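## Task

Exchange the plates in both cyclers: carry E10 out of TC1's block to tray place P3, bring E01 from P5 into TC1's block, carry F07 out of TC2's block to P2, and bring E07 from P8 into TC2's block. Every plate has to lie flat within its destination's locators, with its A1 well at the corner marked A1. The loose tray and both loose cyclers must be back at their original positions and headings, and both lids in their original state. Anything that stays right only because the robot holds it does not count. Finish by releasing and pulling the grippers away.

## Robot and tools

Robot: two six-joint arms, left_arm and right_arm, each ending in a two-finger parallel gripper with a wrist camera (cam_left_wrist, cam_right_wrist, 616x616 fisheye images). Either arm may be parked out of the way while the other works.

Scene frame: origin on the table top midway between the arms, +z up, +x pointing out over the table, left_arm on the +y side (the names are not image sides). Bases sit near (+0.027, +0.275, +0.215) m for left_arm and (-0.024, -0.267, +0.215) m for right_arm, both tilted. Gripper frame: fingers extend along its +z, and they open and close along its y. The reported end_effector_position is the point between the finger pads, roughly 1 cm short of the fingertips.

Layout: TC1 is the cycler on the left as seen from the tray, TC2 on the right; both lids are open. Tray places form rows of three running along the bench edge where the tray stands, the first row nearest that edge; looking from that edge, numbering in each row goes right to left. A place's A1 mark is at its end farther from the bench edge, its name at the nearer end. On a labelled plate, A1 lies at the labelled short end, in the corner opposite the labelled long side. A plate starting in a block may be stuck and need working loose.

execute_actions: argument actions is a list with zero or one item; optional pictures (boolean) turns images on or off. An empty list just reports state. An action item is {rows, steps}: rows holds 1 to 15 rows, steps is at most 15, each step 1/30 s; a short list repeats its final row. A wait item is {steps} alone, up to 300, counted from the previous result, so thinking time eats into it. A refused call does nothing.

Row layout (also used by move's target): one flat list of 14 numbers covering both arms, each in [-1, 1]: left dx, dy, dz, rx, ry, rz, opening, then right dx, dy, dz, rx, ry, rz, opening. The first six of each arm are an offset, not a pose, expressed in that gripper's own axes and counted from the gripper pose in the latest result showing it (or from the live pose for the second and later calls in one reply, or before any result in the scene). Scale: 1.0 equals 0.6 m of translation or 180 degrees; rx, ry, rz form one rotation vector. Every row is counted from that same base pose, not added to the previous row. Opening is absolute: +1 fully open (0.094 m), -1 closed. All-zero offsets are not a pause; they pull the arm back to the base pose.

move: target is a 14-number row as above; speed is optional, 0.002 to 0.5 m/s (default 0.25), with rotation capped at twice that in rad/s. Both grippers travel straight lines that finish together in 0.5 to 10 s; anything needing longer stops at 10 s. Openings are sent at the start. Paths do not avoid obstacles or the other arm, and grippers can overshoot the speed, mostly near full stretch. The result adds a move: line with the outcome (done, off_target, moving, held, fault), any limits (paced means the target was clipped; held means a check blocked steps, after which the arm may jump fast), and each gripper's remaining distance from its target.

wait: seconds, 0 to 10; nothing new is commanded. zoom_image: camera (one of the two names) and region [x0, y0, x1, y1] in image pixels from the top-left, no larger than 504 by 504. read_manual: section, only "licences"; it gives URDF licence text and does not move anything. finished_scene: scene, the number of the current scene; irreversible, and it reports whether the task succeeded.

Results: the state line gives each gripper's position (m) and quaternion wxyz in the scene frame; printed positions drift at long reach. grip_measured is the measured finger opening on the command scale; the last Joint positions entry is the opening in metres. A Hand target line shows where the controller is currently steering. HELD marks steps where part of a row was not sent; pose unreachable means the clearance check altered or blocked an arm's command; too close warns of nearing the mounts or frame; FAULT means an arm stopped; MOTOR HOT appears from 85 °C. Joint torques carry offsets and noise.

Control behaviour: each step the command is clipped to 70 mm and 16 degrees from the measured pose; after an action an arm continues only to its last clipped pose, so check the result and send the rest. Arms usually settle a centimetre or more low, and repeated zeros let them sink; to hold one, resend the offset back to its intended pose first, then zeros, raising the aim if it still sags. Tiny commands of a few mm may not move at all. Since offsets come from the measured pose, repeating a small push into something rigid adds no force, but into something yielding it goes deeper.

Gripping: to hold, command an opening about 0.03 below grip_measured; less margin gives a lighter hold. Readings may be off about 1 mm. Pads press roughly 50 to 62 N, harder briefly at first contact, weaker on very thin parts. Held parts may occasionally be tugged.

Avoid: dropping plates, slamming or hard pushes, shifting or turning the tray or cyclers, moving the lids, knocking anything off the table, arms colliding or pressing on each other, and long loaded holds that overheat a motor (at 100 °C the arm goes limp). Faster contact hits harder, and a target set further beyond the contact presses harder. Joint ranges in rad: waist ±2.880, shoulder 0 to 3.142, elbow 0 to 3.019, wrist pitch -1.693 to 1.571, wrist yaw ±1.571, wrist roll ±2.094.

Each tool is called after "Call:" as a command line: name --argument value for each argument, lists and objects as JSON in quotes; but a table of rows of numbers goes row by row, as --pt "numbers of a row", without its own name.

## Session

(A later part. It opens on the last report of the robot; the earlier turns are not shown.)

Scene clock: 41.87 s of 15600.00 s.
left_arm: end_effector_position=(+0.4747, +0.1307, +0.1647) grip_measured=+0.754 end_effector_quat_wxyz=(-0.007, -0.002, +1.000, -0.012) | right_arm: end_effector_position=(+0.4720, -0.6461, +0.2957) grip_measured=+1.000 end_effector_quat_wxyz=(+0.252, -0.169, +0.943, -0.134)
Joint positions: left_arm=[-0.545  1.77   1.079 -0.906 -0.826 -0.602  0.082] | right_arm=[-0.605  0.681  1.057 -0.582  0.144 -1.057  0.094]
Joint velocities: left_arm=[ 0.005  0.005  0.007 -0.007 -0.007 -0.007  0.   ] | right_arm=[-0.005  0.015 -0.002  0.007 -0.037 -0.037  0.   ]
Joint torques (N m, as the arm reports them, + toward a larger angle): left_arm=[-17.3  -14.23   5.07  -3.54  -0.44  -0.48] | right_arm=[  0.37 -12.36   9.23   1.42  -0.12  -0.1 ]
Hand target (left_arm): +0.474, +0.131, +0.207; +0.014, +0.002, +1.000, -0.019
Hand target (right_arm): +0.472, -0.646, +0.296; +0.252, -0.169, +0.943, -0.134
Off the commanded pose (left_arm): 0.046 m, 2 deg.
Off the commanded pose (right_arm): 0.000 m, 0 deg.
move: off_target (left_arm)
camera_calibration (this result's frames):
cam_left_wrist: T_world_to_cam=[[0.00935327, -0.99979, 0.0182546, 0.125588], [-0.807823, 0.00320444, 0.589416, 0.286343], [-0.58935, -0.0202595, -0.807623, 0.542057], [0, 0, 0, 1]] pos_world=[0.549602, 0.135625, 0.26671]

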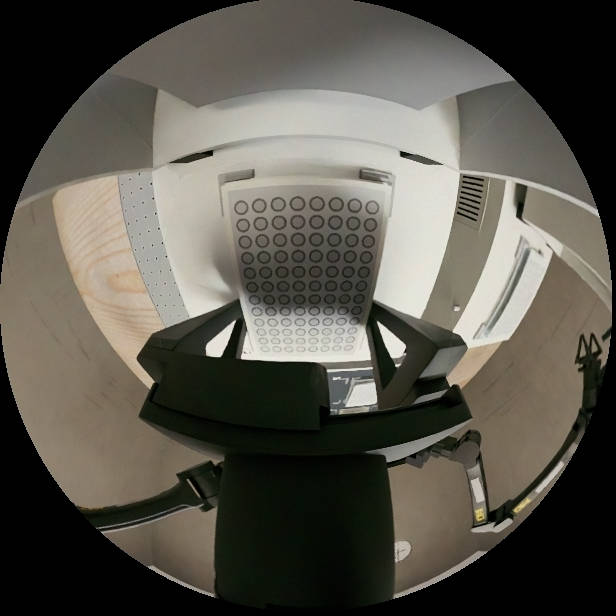

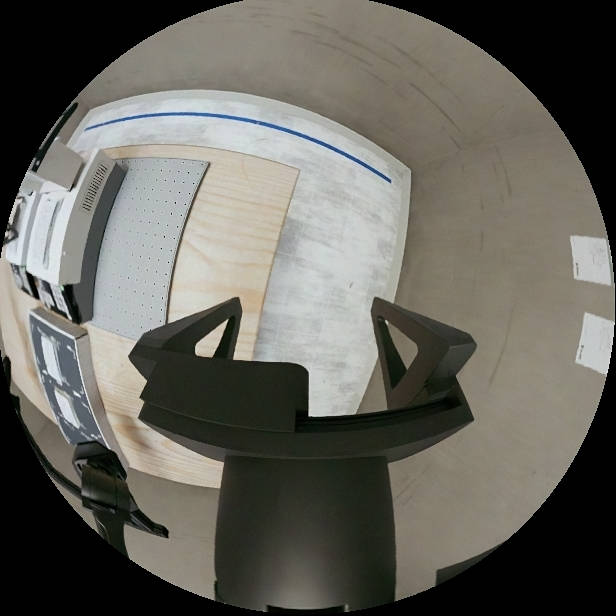

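Call:
move --target '[0.0,0,-0.115,0,0,0,0.5, 0,0,0,0,0,0,1]' --speed 0.05

Scene clock: 44.17 s of 15600.00 s.
left_arm: end_effector_position=(+0.4637, +0.1375, +0.2213) grip_measured=+0.754 end_effector_quat_wxyz=(-0.017, +0.009, +1.000, -0.003) | right_arm: end_effector_position=(+0.4720, -0.6461, +0.2957) grip_measured=+1.000 end_effector_quat_wxyz=(+0.252, -0.169, +0.943, -0.134)
Joint positions: left_arm=[-0.641  1.724  1.129 -1.145 -0.817 -0.75   0.082] | right_arm=[-0.605  0.681  1.057 -0.582  0.144 -1.057  0.094]
Joint velocities: left_arm=[-0.005 -0.005  0.007 -0.007  0.007 -0.022  0.   ] | right_arm=[-0.005 -0.005  0.012  0.007  0.007  0.007  0.   ]
Joint torques (N m, as the arm reports them, + toward a larger angle): left_arm=[-11.98  -8.63   7.59  -0.47  -0.01  -0.12] | right_arm=[  0.38 -12.33   9.24   1.41  -0.12  -0.1 ]
Hand target (left_arm): +0.475, +0.133, +0.234; -0.007, -0.002, +1.000, -0.012
Hand target (right_arm): +0.472, -0.646, +0.296; +0.252, -0.169, +0.943, -0.134
Off the commanded pose (left_arm): 0.018 m, 2 deg.
Off the commanded pose (right_arm): 0.000 m, 0 deg.
move: off_target (left_arm)
camera_calibration (this result's frames):
cam_left_wrist: T_world_to_cam=[[-0.0130062, -0.999914, 0.0013921, 0.145528], [-0.795754, 0.0111936, 0.605517, 0.233745], [-0.60548, 0.00676771, -0.795831, 0.582583], [0, 0, 0, 1]] pos_world=[0.540639, 0.138956, 0.321899]

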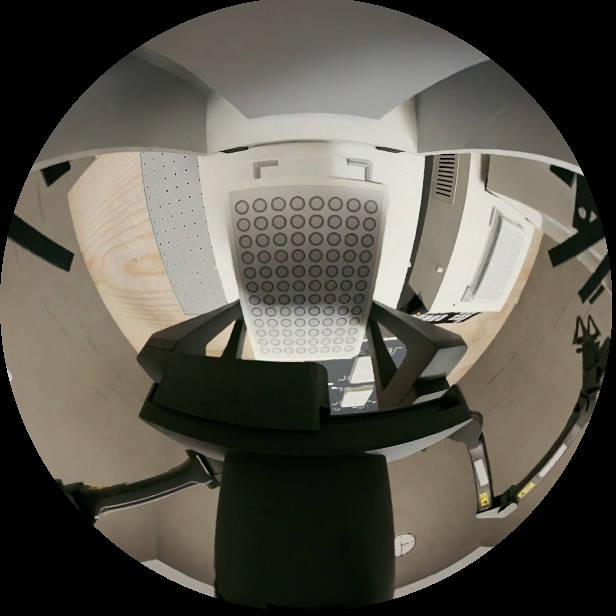

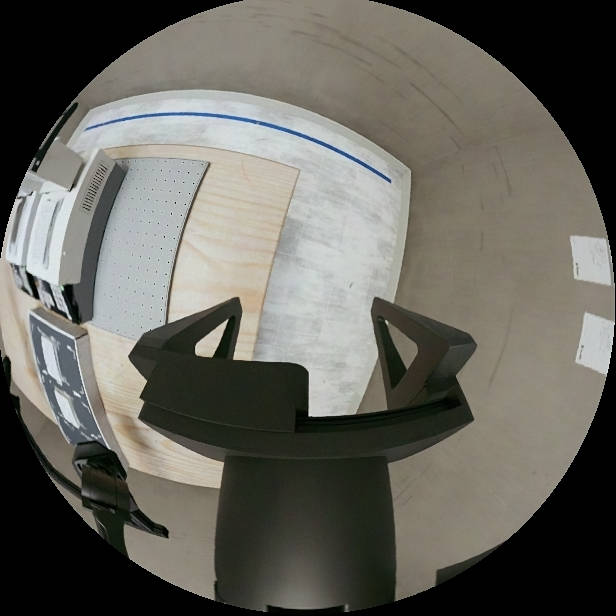

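Call:
move --target '[0.45,-0.06,0,0,0,0,0.5, 0,0,0,0,0,0,1]' --speed 0.25

Call:
move --target '[0.8,0.0,0.1,0,0,0.99,0.5, 0,0,0,0,0,0,1]' --speed 0.25

Scene clock: 47.43 s of 15600.00 s.
left_arm: end_effector_position=(+0.1946, +0.1122, +0.2280) grip_measured=+0.754 end_effector_quat_wxyz=(-0.020, +0.014, +1.000, +0.003) | right_arm: end_effector_position=(+0.4720, -0.6461, +0.2957) grip_measured=+1.000 end_effector_quat_wxyz=(+0.252, -0.169, +0.943, -0.134)
Joint positions: left_arm=[-1.142  1.764  0.656 -1.07  -0.619 -1.374  0.082] | right_arm=[-0.605  0.681  1.057 -0.582  0.144 -1.057  0.094]
Joint velocities: left_arm=[-0.015  0.005 -0.002  0.002 -0.022 -0.066 -0.   ] | right_arm=[-0.015 -0.005 -0.007 -0.007  0.007  0.095  0.   ]
Joint torques (N m, as the arm reports them, + toward a larger angle): left_arm=[-7.29 -4.82  5.75  0.47 -0.02 -0.11] | right_arm=[  0.43 -12.34   9.23   1.4   -0.12  -0.1 ]
Hand target (left_arm): +0.193, +0.109, +0.229; -0.017, +0.009, +1.000, -0.001
Hand target (right_arm): +0.472, -0.646, +0.296; +0.252, -0.169, +0.943, -0.134
Off the commanded pose (left_arm): 0.007 m, 1 deg.
Off the commanded pose (right_arm): 0.000 m, 0 deg.
move: done
camera_calibration (this result's frames):
cam_left_wrist: T_world_to_cam=[[-0.0227153, -0.999679, -0.0112163, 0.121502], [-0.791706, 0.0111365, 0.610801, 0.013898], [-0.61048, 0.0227545, -0.791705, 0.423337], [0, 0, 0, 1]] pos_world=[0.272202, 0.111676, 0.328032]

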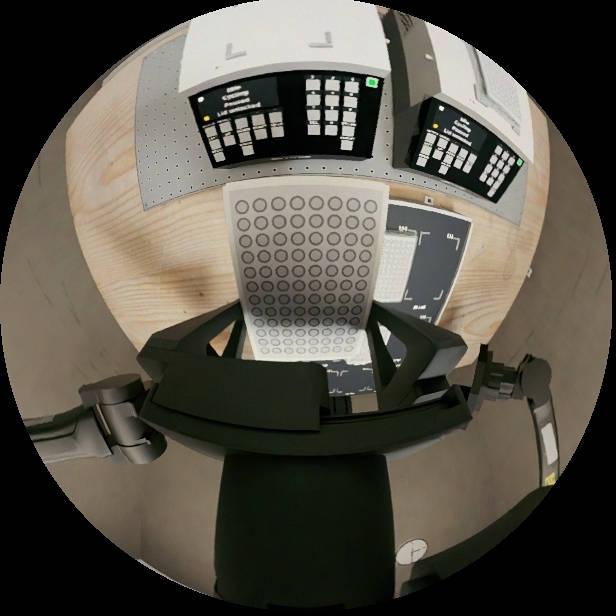

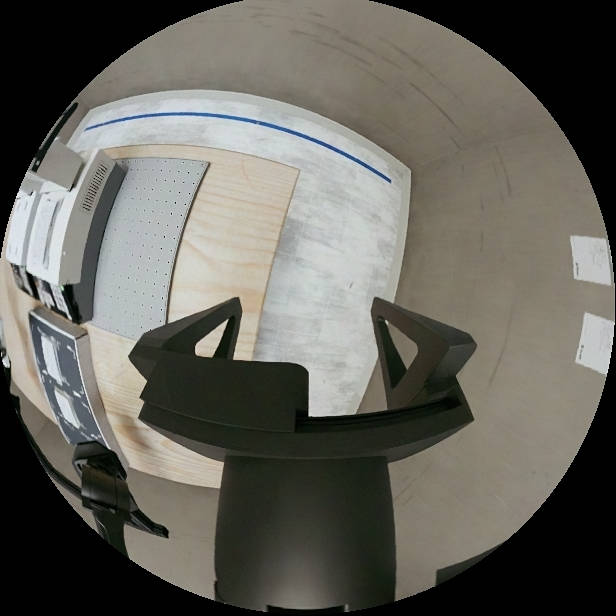

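Scene clock: 54.17 s of 15600.00 s.
left_arm: end_effector_position=(-0.2705, +0.1332, +0.1815) grip_measured=+0.754 end_effector_quat_wxyz=(-0.011, +1.000, +0.020, -0.016) | right_arm: end_effector_position=(+0.4720, -0.6461, +0.2957) grip_measured=+1.000 end_effector_quat_wxyz=(+0.252, -0.169, +0.943, -0.134)
Joint positions: left_arm=[-2.622  2.462  0.96  -0.834  0.43   0.594  0.082] | right_arm=[-0.605  0.681  1.057 -0.582  0.144 -1.057  0.094]
Joint velocities: left_arm=[-0.005 -0.005  0.002  0.007 -0.066  0.022  0.   ] | right_arm=[ 0.005 -0.015  0.012 -0.002 -0.007 -0.022  0.   ]
Joint torques (N m, as the arm reports them, + toward a larger angle): left_arm=[  4.66 -10.91   9.05  -0.28   0.26   0.06] | right_arm=[  0.39 -12.29   9.24   1.4   -0.12  -0.1 ]
Hand target (left_arm): -0.285, +0.130, +0.184; -0.005, +1.000, +0.005, -0.017
Hand target (right_arm): +0.472, -0.646, +0.296; +0.252, -0.169, +0.943, -0.134
Off the commanded pose (left_arm): 0.019 m, 2 deg.
Off the commanded pose (right_arm): 0.000 m, 0 deg.
move: off_target (left_arm)
camera_calibration (this result's frames):
cam_left_wrist: T_world_to_cam=[[-0.0454151, 0.998809, 0.0178086, -0.146174], [0.832716, 0.0280032, 0.552991, 0.121447], [0.551834, 0.0399436, -0.832997, 0.421799], [0, 0, 0, 1]] pos_world=[-0.340533, 0.125751, 0.286802]

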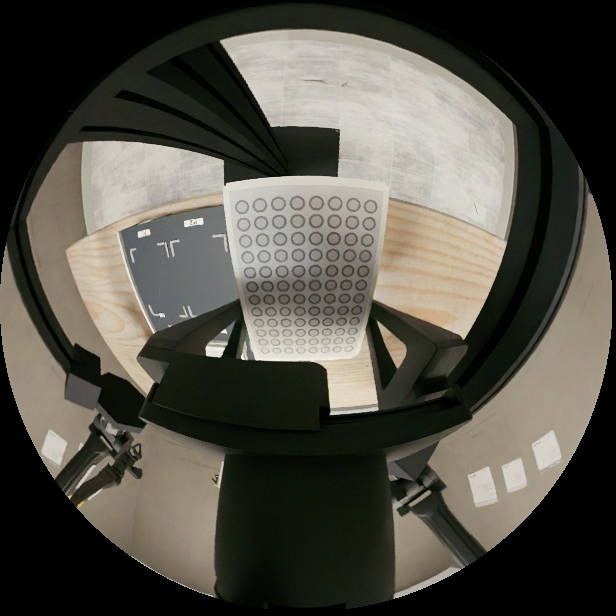

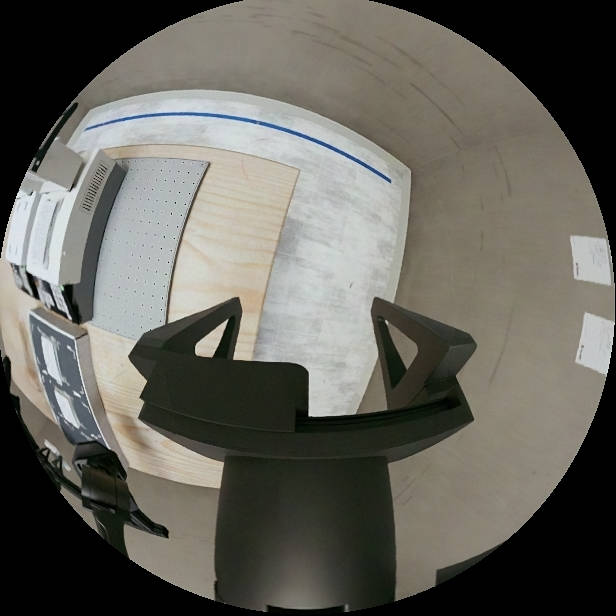

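Call:
move --target '[0.11,0.105,0.15,0,0,0.012,0.5, 0,0,0,0,0,0,1]' --speed 0.15

Scene clock: 57.30 s of 15600.00 s.
left_arm: end_effector_position=(-0.2071, +0.0756, +0.0897) grip_measured=+0.754 end_effector_quat_wxyz=(-0.011, +1.000, +0.004, -0.012) | right_arm: end_effector_position=(+0.4720, -0.6461, +0.2957) grip_measured=+1.000 end_effector_quat_wxyz=(+0.252, -0.169, +0.943, -0.134)
Joint positions: left_arm=[-2.452  2.704  0.882 -0.567  0.302  0.757  0.082] | right_arm=[-0.605  0.681  1.057 -0.582  0.144 -1.057  0.094]
Joint velocities: left_arm=[-0.005 -0.005 -0.012  0.027 -0.037  0.007 -0.   ] | right_arm=[-0.005  0.015  0.002 -0.012  0.051 -0.066  0.   ]
Joint torques (N m, as the arm reports them, + toward a larger angle): left_arm=[  4.79 -13.32   4.11   0.72   0.04   0.09] | right_arm=[  0.34 -12.32   9.23   1.4   -0.12  -0.1 ]
Hand target (left_arm): -0.206, +0.074, +0.088; -0.011, +1.000, +0.001, -0.016
Hand target (right_arm): +0.472, -0.646, +0.296; +0.252, -0.169, +0.943, -0.134
Off the commanded pose (left_arm): 0.003 m, 1 deg.
Off the commanded pose (right_arm): 0.000 m, 0 deg.
move: done
camera_calibration (this result's frames):
cam_left_wrist: T_world_to_cam=[[-0.013163, 0.999783, 0.0161259, -0.07737], [0.828861, 0.00188904, 0.559452, 0.121731], [0.5593, 0.0207302, -0.828706, 0.315232], [0, 0, 0, 1]] pos_world=[-0.278225, 0.0705885, 0.194379]

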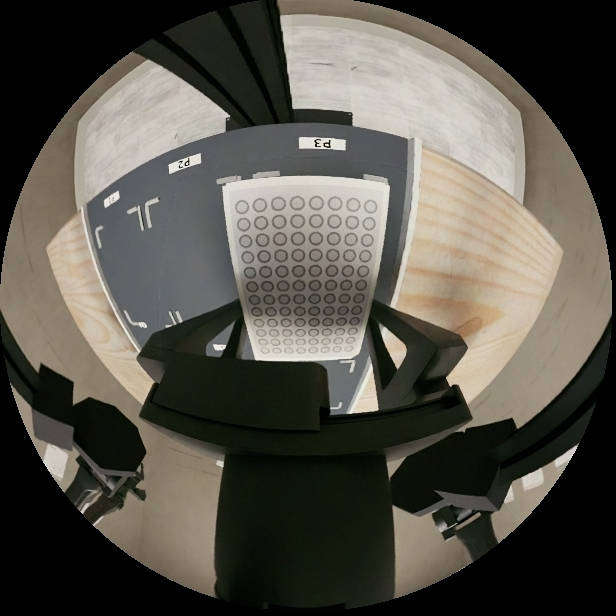

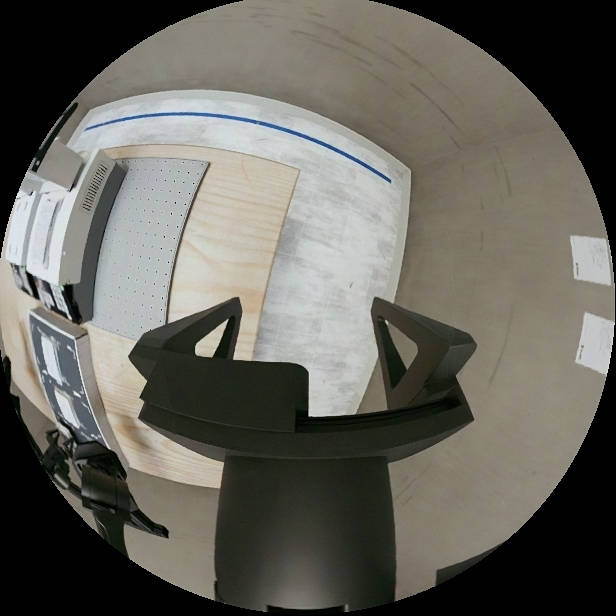

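Call:
move --target '[0,-0.017,0.04,0,0,0,0.5, 0,0,0,0,0,0,1]' --speed 0.05

Scene clock: 59.47 s of 15600.00 s.
left_arm: end_effector_position=(-0.2098, +0.0831, +0.0722) grip_measured=+0.754 end_effector_quat_wxyz=(-0.011, +1.000, +0.002, -0.018) | right_arm: end_effector_position=(+0.4720, -0.6461, +0.2957) grip_measured=+1.000 end_effector_quat_wxyz=(+0.252, -0.169, +0.943, -0.134)
Joint positions: left_arm=[-2.496  2.734  0.863 -0.499  0.343  0.725  0.082] | right_arm=[-0.605  0.681  1.057 -0.582  0.144 -1.057  0.094]
Joint velocities: left_arm=[ 0.005  0.005 -0.017 -0.007 -0.007 -0.037  0.001] | right_arm=[-0.015 -0.005 -0.002 -0.007 -0.037  0.007  0.   ]
Joint torques (N m, as the arm reports them, + toward a larger angle): left_arm=[  2.32 -12.72   3.54   0.71   0.3   -0.09] | right_arm=[  0.4  -12.35   9.23   1.4   -0.12  -0.1 ]
Hand target (left_arm): -0.207, +0.086, +0.066; -0.011, +1.000, +0.004, -0.011
Hand target (right_arm): +0.472, -0.646, +0.296; +0.252, -0.169, +0.943, -0.134
Off the commanded pose (left_arm): 0.007 m, 1 deg.
Off the commanded pose (right_arm): 0.000 m, 0 deg.
move: done
camera_calibration (this result's frames):
cam_left_wrist: T_world_to_cam=[[-0.00982964, 0.999808, 0.0169275, -0.0839843], [0.835635, -0.00108422, 0.549284, 0.136101], [0.549197, 0.0195445, -0.835464, 0.300545], [0, 0, 0, 1]] pos_world=[-0.279615, 0.0782418, 0.177758]

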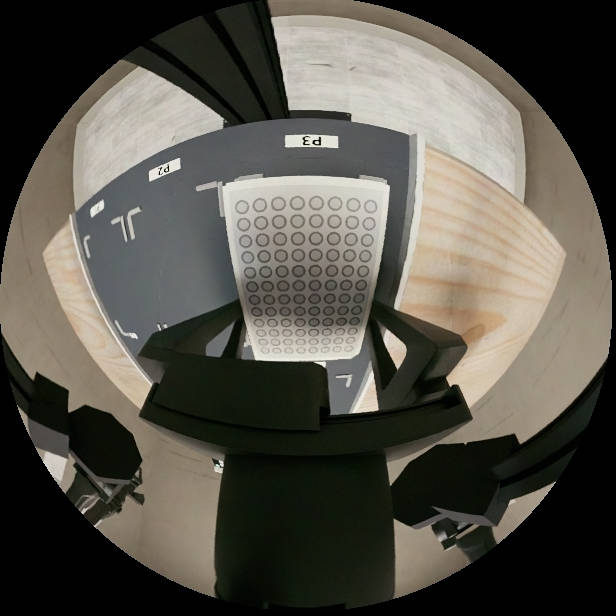

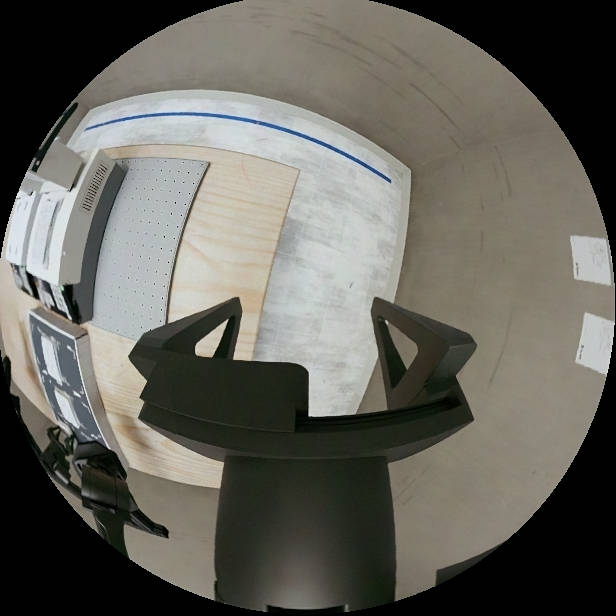

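Call:
move --target '[0.007,-0.006,0.04,0,0,0,0.5, 0,0,0,0,0,0,1]' --speed 0.03

Scene clock: 61.50 s of 15600.00 s.
left_arm: end_effector_position=(-0.2141, +0.0803, +0.0652) grip_measured=+0.754 end_effector_quat_wxyz=(-0.006, +0.999, +0.002, -0.031) | right_arm: end_effector_position=(+0.4720, -0.6461, +0.2957) grip_measured=+1.000 end_effector_quat_wxyz=(+0.252, -0.169, +0.943, -0.134)
Joint positions: left_arm=[-2.501  2.751  0.859 -0.448  0.358  0.714  0.082] | right_arm=[-0.605  0.681  1.057 -0.582  0.144 -1.057  0.094]
Joint velocities: left_arm=[-0.005  0.005 -0.002  0.002  0.051 -0.066 -0.   ] | right_arm=[-0.005 -0.015  0.017  0.012 -0.066  0.022  0.   ]
Joint torques (N m, as the arm reports them, + toward a larger angle): left_arm=[  1.64 -10.74   2.96   1.31   0.47  -0.1 ] | right_arm=[  0.36 -12.34   9.22   1.4   -0.12  -0.1 ]
Hand target (left_arm): -0.205, +0.087, +0.049; -0.011, +1.000, +0.003, -0.018
Hand target (right_arm): +0.472, -0.646, +0.296; +0.252, -0.169, +0.943, -0.134
Off the commanded pose (left_arm): 0.020 m, 2 deg.
Off the commanded pose (right_arm): 0.000 m, 0 deg.
move: off_target (left_arm)
camera_calibration (this result's frames):
cam_left_wrist: T_world_to_cam=[[-0.00886092, 0.99993, 0.00788829, -0.0803642], [0.850195, 0.0033809, 0.526457, 0.147804], [0.526393, 0.0113715, -0.850165, 0.293877], [0, 0, 0, 1]] pos_world=[-0.281069, 0.076517, 0.172665]

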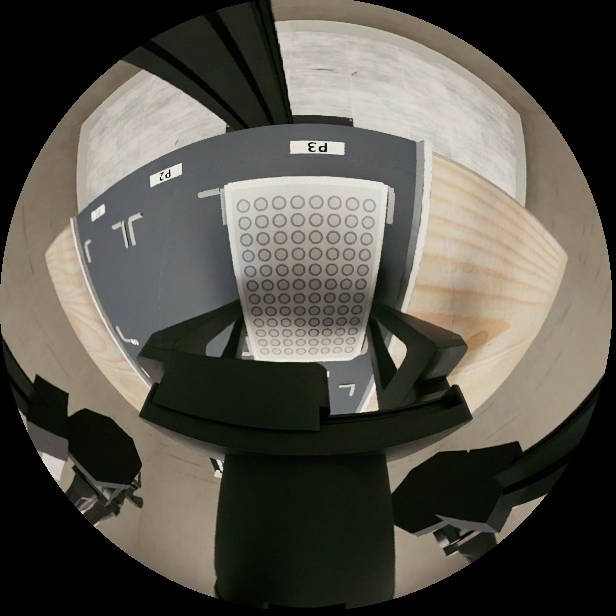

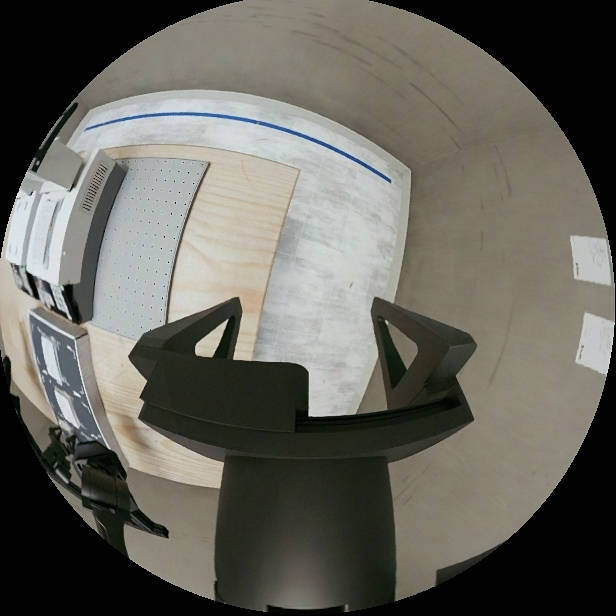

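Call:
move --target '[0.025,-0.015,-0.02,0,0.02,0,0.5, 0,0,0,0,0,0,1]' --speed 0.03

Scene clock: 64.23 s of 15600.00 s.
left_arm: end_effector_position=(-0.2000, +0.0870, +0.0722) grip_measured=+0.754 end_effector_quat_wxyz=(-0.007, +1.000, +0.007, -0.001) | right_arm: end_effector_position=(+0.4720, -0.6461, +0.2957) grip_measured=+1.000 end_effector_quat_wxyz=(+0.252, -0.169, +0.943, -0.134)
Joint positions: left_arm=[-2.501  2.725  0.847 -0.511  0.318  0.719  0.082] | right_arm=[-0.605  0.681  1.057 -0.582  0.144 -1.057  0.094]
Joint velocities: left_arm=[-0.005 -0.005  0.002 -0.012  0.007  0.007 -0.   ] | right_arm=[-0.005 -0.005 -0.017 -0.012  0.051 -0.022  0.   ]
Joint torques (N m, as the arm reports them, + toward a larger angle): left_arm=[  4.39 -14.1    3.4   -0.25  -0.04   0.13] | right_arm=[  0.38 -12.31   9.22   1.4   -0.12  -0.1 ]
Hand target (left_arm): -0.198, +0.089, +0.076; -0.006, +1.000, +0.002, +0.000
Hand target (right_arm): +0.472, -0.646, +0.296; +0.252, -0.169, +0.943, -0.134
Off the commanded pose (left_arm): 0.005 m, 1 deg.
Off the commanded pose (right_arm): 0.000 m, 0 deg.
move: done
camera_calibration (this result's frames):
cam_left_wrist: T_world_to_cam=[[-0.018751, 0.999792, 0.00806037, -0.0889693], [0.81696, 0.0106735, 0.576596, 0.121155], [0.57639, 0.0173968, -0.81699, 0.299354], [0, 0, 0, 1]] pos_world=[-0.273192, 0.0824499, 0.175428]

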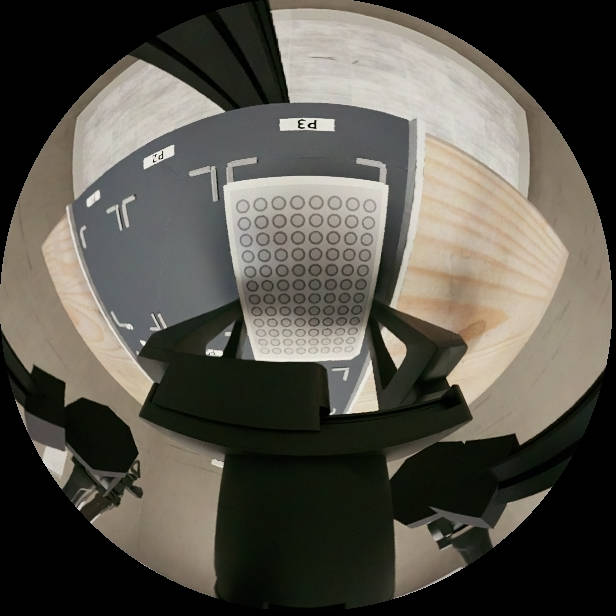

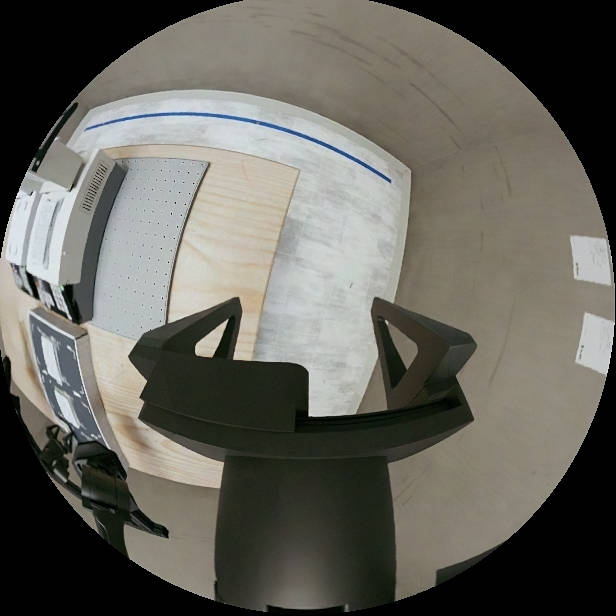

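Call:
move --target '[-0.006,-0.003,0.04,0,0,0,0.5, 0,0,0,0,0,0,1]' --speed 0.03

Scene clock: 66.00 s of 15600.00 s.
left_arm: end_effector_position=(-0.2045, +0.0878, +0.0649) grip_measured=+0.754 end_effector_quat_wxyz=(-0.008, +1.000, +0.006, -0.010) | right_arm: end_effector_position=(+0.4720, -0.6461, +0.2957) grip_measured=+1.000 end_effector_quat_wxyz=(+0.252, -0.169, +0.943, -0.134)
Joint positions: left_arm=[-2.516  2.742  0.847 -0.478  0.343  0.706  0.082] | right_arm=[-0.605  0.681  1.057 -0.582  0.144 -1.057  0.094]
Joint velocities: left_arm=[-0.015  0.005 -0.002  0.007  0.037 -0.037  0.   ] | right_arm=[-0.015 -0.005  0.012  0.002 -0.051 -0.022  0.   ]
Joint torques (N m, as the arm reports them, + toward a larger angle): left_arm=[ 1.38 -9.37  4.03  1.68  0.48 -0.18] | right_arm=[  0.36 -12.38   9.23   1.42  -0.12  -0.1 ]
Hand target (left_arm): -0.203, +0.089, +0.049; -0.007, +1.000, +0.007, -0.001
Hand target (right_arm): +0.472, -0.646, +0.296; +0.252, -0.169, +0.943, -0.134
Off the commanded pose (left_arm): 0.017 m, 1 deg.
Off the commanded pose (right_arm): 0.000 m, 0 deg.
move: off_target (left_arm)
camera_calibration (this result's frames):
cam_left_wrist: T_world_to_cam=[[-0.0173742, 0.999782, 0.0115643, -0.0897409], [0.826717, 0.00785958, 0.562563, 0.132187], [0.562349, 0.0193345, -0.826674, 0.293561], [0, 0, 0, 1]] pos_world=[-0.275924, 0.0830066, 0.169354]

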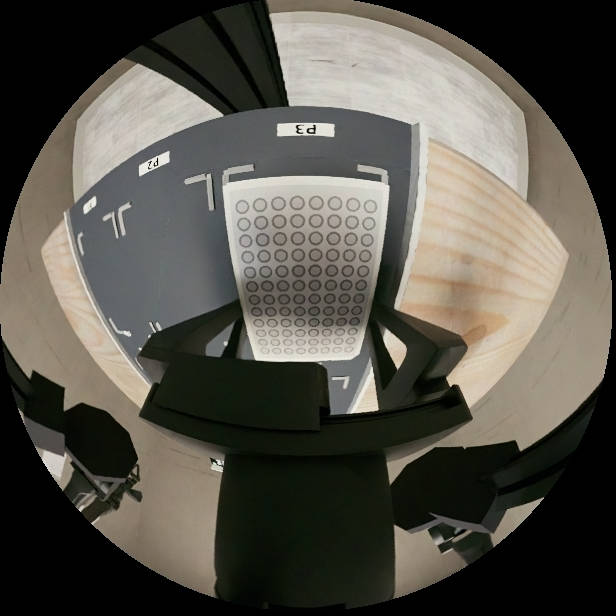

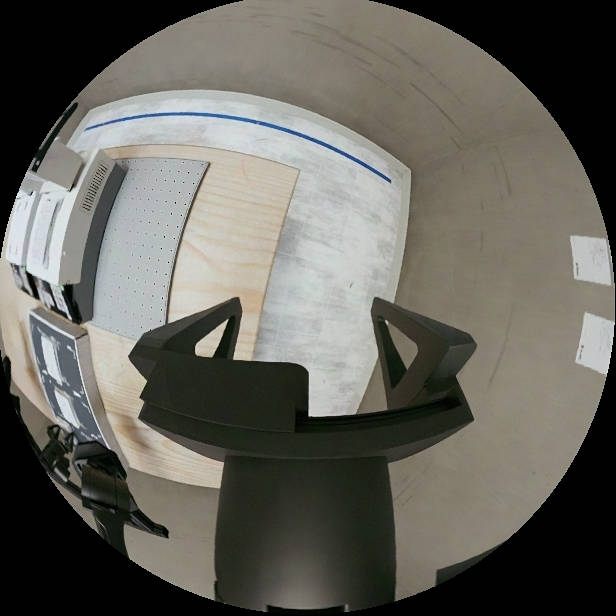

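Call:
move --target '[-0.015,0,0.02,0,0,0,0.5, 0,0,0,0,0,0,1]' --speed 0.02

Scene clock: 68.43 s of 15600.00 s.
left_arm: end_effector_position=(-0.2052, +0.0884, +0.0653) grip_measured=+0.754 end_effector_quat_wxyz=(-0.007, +1.000, +0.006, -0.009) | right_arm: end_effector_position=(+0.4720, -0.6461, +0.2957) grip_measured=+1.000 end_effector_quat_wxyz=(+0.252, -0.169, +0.943, -0.134)
Joint positions: left_arm=[-2.522  2.74   0.847 -0.479  0.344  0.703  0.082] | right_arm=[-0.605  0.681  1.057 -0.582  0.144 -1.057  0.094]
Joint velocities: left_arm=[-0.005 -0.015  0.002  0.002  0.051 -0.007 -0.   ] | right_arm=[ 0.005 -0.005 -0.002  0.007  0.022 -0.022  0.   ]
Joint torques (N m, as the arm reports them, + toward a larger angle): left_arm=[  1.58 -10.61   5.2    1.19   1.2   -0.2 ] | right_arm=[  0.39 -12.29   9.22   1.41  -0.12  -0.1 ]
Hand target (left_arm): -0.213, +0.088, +0.054; -0.009, +1.000, +0.006, -0.009
Hand target (right_arm): +0.472, -0.646, +0.296; +0.252, -0.169, +0.943, -0.134
Off the commanded pose (left_arm): 0.015 m, 0 deg.
Off the commanded pose (right_arm): 0.000 m, 0 deg.
move: off_target (left_arm)
camera_calibration (this result's frames):
cam_left_wrist: T_world_to_cam=[[-0.0160695, 0.99983, 0.00906797, -0.0898786], [0.825681, 0.00815466, 0.564078, 0.132179], [0.563908, 0.0165517, -0.825671, 0.294797], [0, 0, 0, 1]] pos_world=[-0.27682, 0.083906, 0.169661]

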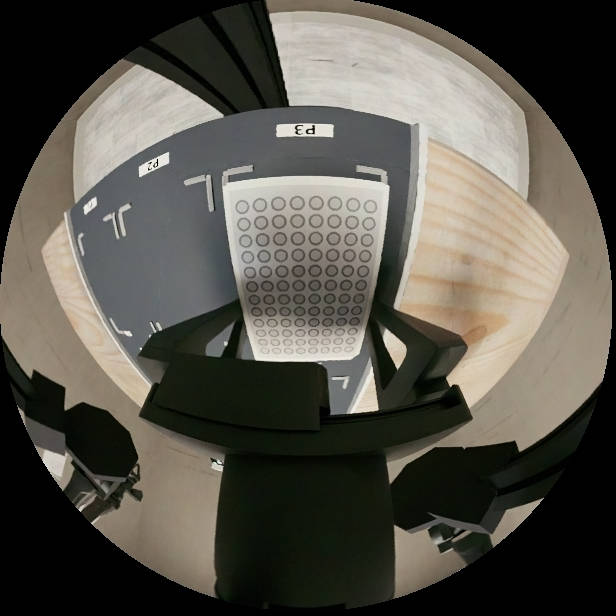

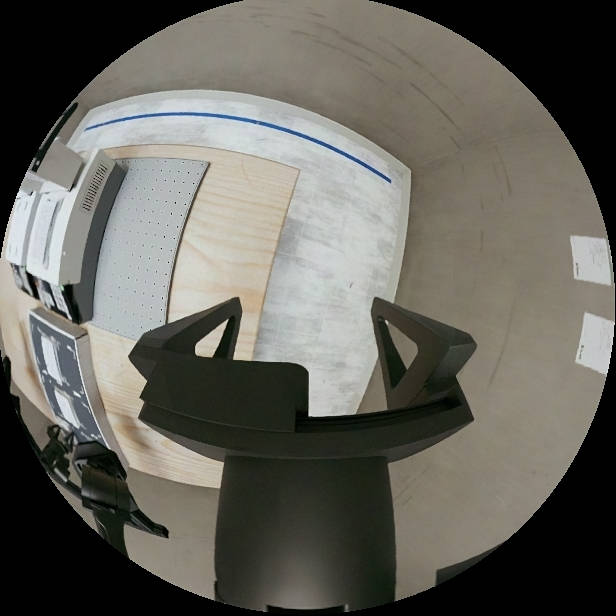

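Call:
move --target '[-0.012,0,-0.02,0,0,0,0.5, 0,0,0,0,0,0,1]' --speed 0.02

Call:
move --target '[0,0,0.04,0,0,0,0.5, 0,0,0,0,0,0,1]' --speed 0.02

Scene clock: 70.13 s of 15600.00 s.
left_arm: end_effector_position=(-0.2027, +0.0922, +0.0701) grip_measured=+0.754 end_effector_quat_wxyz=(-0.012, +1.000, +0.013, -0.001) | right_arm: end_effector_position=(+0.4720, -0.6461, +0.2957) grip_measured=+1.000 end_effector_quat_wxyz=(+0.252, -0.169, +0.943, -0.134)
Joint positions: left_arm=[-2.522  2.727  0.847 -0.511  0.342  0.694  0.082] | right_arm=[-0.605  0.681  1.057 -0.582  0.144 -1.057  0.094]
Joint velocities: left_arm=[ 0.005 -0.005  0.007  0.002 -0.066  0.007 -0.   ] | right_arm=[-0.005 -0.005 -0.002 -0.017  0.081 -0.081  0.   ]
Joint torques (N m, as the arm reports them, + toward a larger angle): left_arm=[  4.1  -14.68   5.03  -0.23   0.24   0.08] | right_arm=[  0.37 -12.36   9.23   1.4   -0.12  -0.1 ]
Hand target (left_arm): -0.212, +0.088, +0.077; -0.007, +1.000, +0.006, -0.009
Hand target (right_arm): +0.472, -0.646, +0.296; +0.252, -0.169, +0.943, -0.134
Off the commanded pose (left_arm): 0.013 m, 1 deg.
Off the commanded pose (right_arm): 0.000 m, 0 deg.
move: off_target (left_arm)
camera_calibration (this result's frames):
cam_left_wrist: T_world_to_cam=[[-0.0313245, 0.999329, 0.0190068, -0.0974211], [0.817063, 0.0146491, 0.576363, 0.124235], [0.575697, 0.033584, -0.816973, 0.297518], [0, 0, 0, 1]] pos_world=[-0.27584, 0.0855439, 0.173312]

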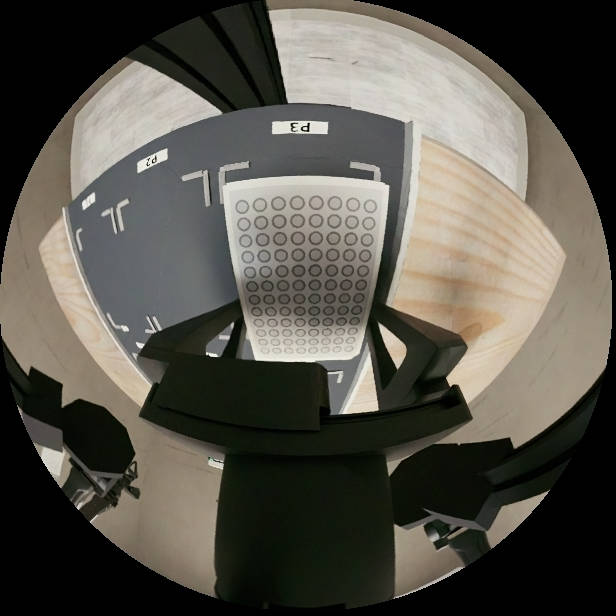

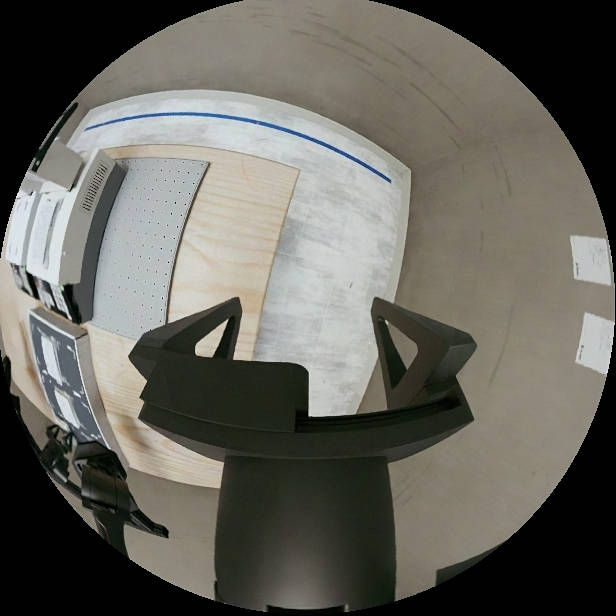

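Scene clock: 71.57 s of 15600.00 s.
left_arm: end_effector_position=(-0.2052, +0.0909, +0.0659) grip_measured=+0.754 end_effector_quat_wxyz=(-0.013, +1.000, +0.011, -0.009) | right_arm: end_effector_position=(+0.4720, -0.6461, +0.2957) grip_measured=+1.000 end_effector_quat_wxyz=(+0.252, -0.169, +0.943, -0.134)
Joint positions: left_arm=[-2.522  2.739  0.847 -0.487  0.354  0.693  0.082] | right_arm=[-0.605  0.681  1.057 -0.582  0.144 -1.057  0.094]
Joint velocities: left_arm=[-0.005 -0.015 -0.002  0.007  0.022 -0.022 -0.001] | right_arm=[-0.005 -0.005  0.012  0.007  0.066 -0.022  0.   ]
Joint torques (N m, as the arm reports them, + toward a larger angle): left_arm=[ 1.45 -9.59  3.6   2.14  0.54 -0.17] | right_arm=[  0.37 -12.31   9.23   1.41  -0.12  -0.1 ]
Hand target (left_arm): -0.201, +0.092, +0.047; -0.012, +1.000, +0.013, -0.001
Hand target (right_arm): +0.472, -0.646, +0.296; +0.252, -0.169, +0.943, -0.134
Off the commanded pose (left_arm): 0.020 m, 1 deg.
Off the commanded pose (right_arm): 0.000 m, 0 deg.
move: off_target (left_arm)
camera_calibration (this result's frames):
cam_left_wrist: T_world_to_cam=[[-0.0278722, 0.999387, 0.0211727, -0.0956251], [0.826354, 0.011118, 0.563042, 0.131842], [0.562461, 0.0331894, -0.826157, 0.293487], [0, 0, 0, 1]] pos_world=[-0.276688, 0.08436, 0.170259]

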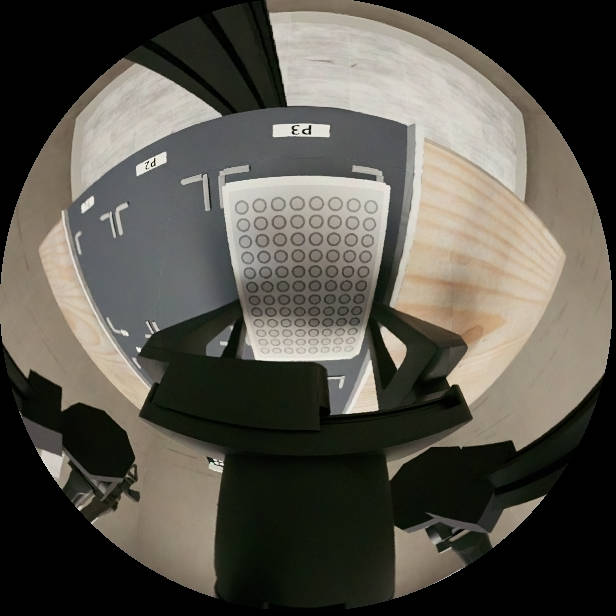

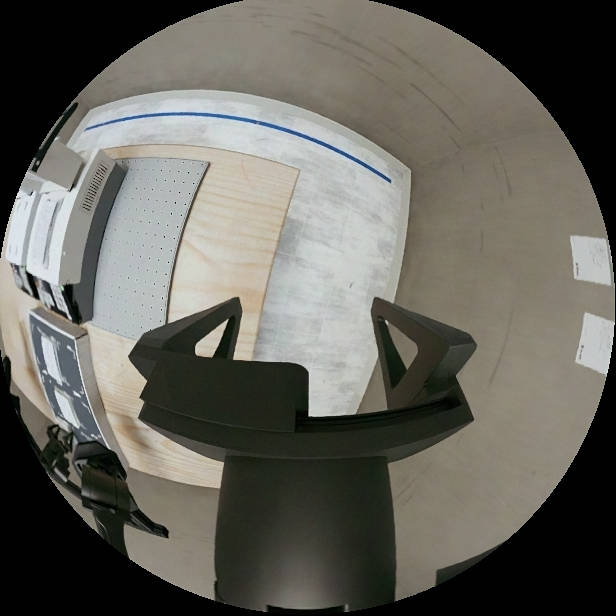

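Call:
move --target '[-0.02,0.012,-0.06,0,0,0.007,0.5, 0,0,0,0,0,0,1]' --speed 0.04

Scene clock: 73.70 s of 15600.00 s.
left_arm: end_effector_position=(-0.2032, +0.0945, +0.0906) grip_measured=+0.754 end_effector_quat_wxyz=(-0.020, +1.000, +0.005, +0.006) | right_arm: end_effector_position=(+0.4720, -0.6461, +0.2957) grip_measured=+1.000 end_effector_quat_wxyz=(+0.252, -0.169, +0.943, -0.134)
Joint positions: left_arm=[-2.502  2.682  0.863 -0.6    0.329  0.732  0.082] | right_arm=[-0.605  0.681  1.057 -0.582  0.144 -1.057  0.094]
Joint velocities: left_arm=[ 0.005 -0.005  0.002  0.012 -0.007 -0.022  0.001] | right_arm=[-0.005  0.005  0.002  0.002 -0.051 -0.007  0.   ]
Joint torques (N m, as the arm reports them, + toward a larger angle): left_arm=[  6.15 -14.43   6.68  -0.34  -0.02   0.07] | right_arm=[  0.36 -12.33   9.22   1.41  -0.12  -0.1 ]
Hand target (left_arm): -0.216, +0.083, +0.102; -0.013, +1.000, +0.000, -0.010
Hand target (right_arm): +0.472, -0.646, +0.296; +0.252, -0.169, +0.943, -0.134
Off the commanded pose (left_arm): 0.021 m, 2 deg.
Off the commanded pose (right_arm): 0.000 m, 0 deg.
move: off_target (left_arm)
camera_calibration (this result's frames):
cam_left_wrist: T_world_to_cam=[[-0.0155612, 0.999262, 0.0351095, -0.0984125], [0.808278, -0.00809868, 0.588745, 0.112032], [0.588595, 0.0375398, -0.807556, 0.315907], [0, 0, 0, 1]] pos_world=[-0.278026, 0.0873881, 0.19261]

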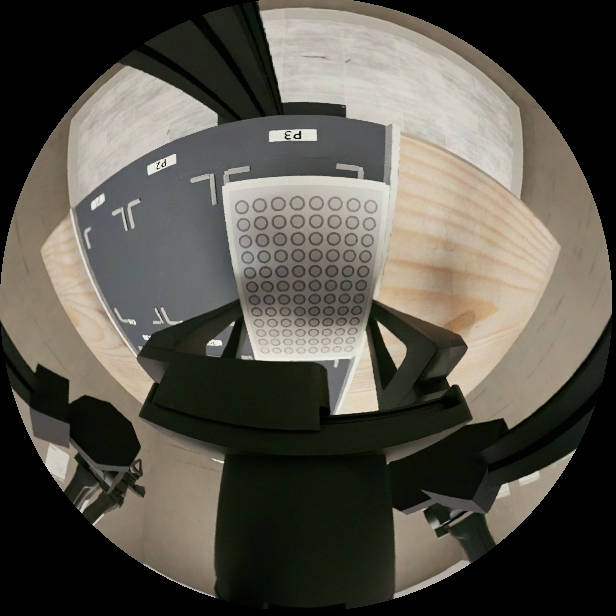

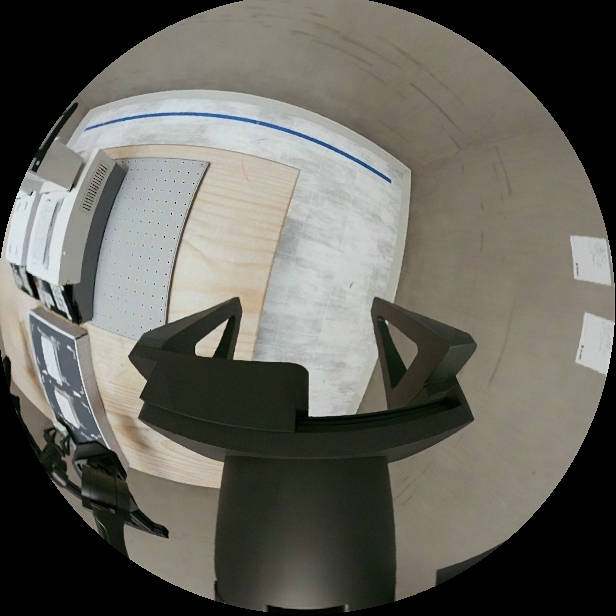

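Call:
move --target '[-0.005,0.01,0.07,-0.013,0,0,0.5, 0,0,0,0,0,0,1]' --speed 0.03

Scene clock: 77.03 s of 15600.00 s.
left_arm: end_effector_position=(-0.2101, +0.0870, +0.0647) grip_measured=+0.754 end_effector_quat_wxyz=(-0.003, +1.000, +0.002, -0.004) | right_arm: end_effector_position=(+0.4720, -0.6461, +0.2957) grip_measured=+1.000 end_effector_quat_wxyz=(+0.252, -0.169, +0.943, -0.134)
Joint positions: left_arm=[-2.54   2.744  0.861 -0.485  0.345  0.696  0.082] | right_arm=[-0.605  0.681  1.057 -0.582  0.144 -1.057  0.094]
Joint velocities: left_arm=[ 0.005 -0.005 -0.027 -0.007 -0.007  0.007 -0.   ] | right_arm=[-0.015 -0.005 -0.012  0.002 -0.022 -0.007  0.   ]
Joint torques (N m, as the arm reports them, + toward a larger angle): left_arm=[  1.51 -10.46   3.2    1.74   0.28  -0.21] | right_arm=[  0.41 -12.31   9.23   1.42  -0.12  -0.1 ]
Hand target (left_arm): -0.205, +0.090, +0.049; -0.000, +1.000, +0.005, +0.007
Hand target (right_arm): +0.472, -0.646, +0.296; +0.252, -0.169, +0.943, -0.134
Off the commanded pose (left_arm): 0.017 m, 1 deg.
Off the commanded pose (right_arm): 0.000 m, 0 deg.
move: off_target (left_arm)
camera_calibration (this result's frames):
cam_left_wrist: T_world_to_cam=[[-0.00995714, 0.99995, 0.000614662, -0.0867853], [0.820879, 0.007823, 0.571048, 0.13519], [0.571015, 0.00619057, -0.820916, 0.299231], [0, 0, 0, 1]] pos_world=[-0.282704, 0.083871, 0.168497]

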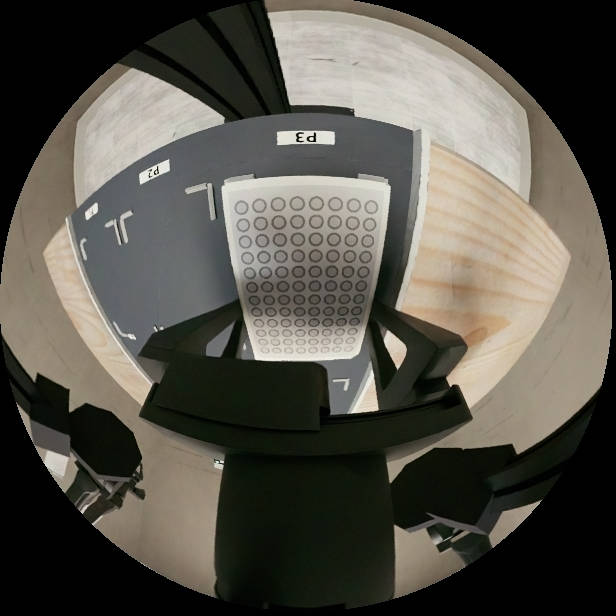

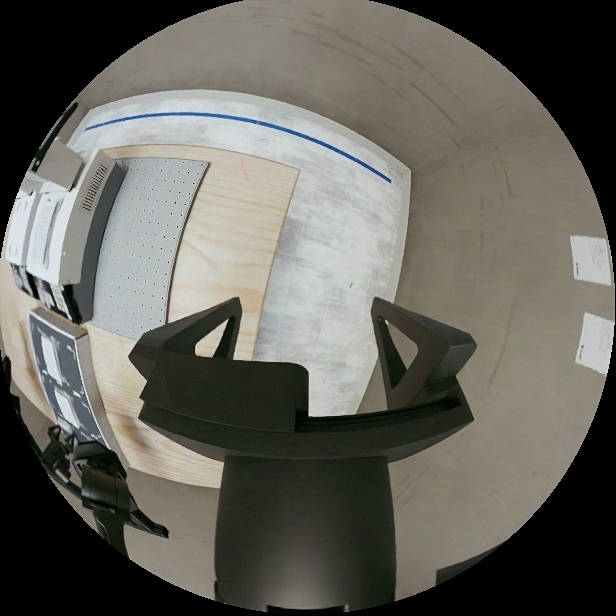

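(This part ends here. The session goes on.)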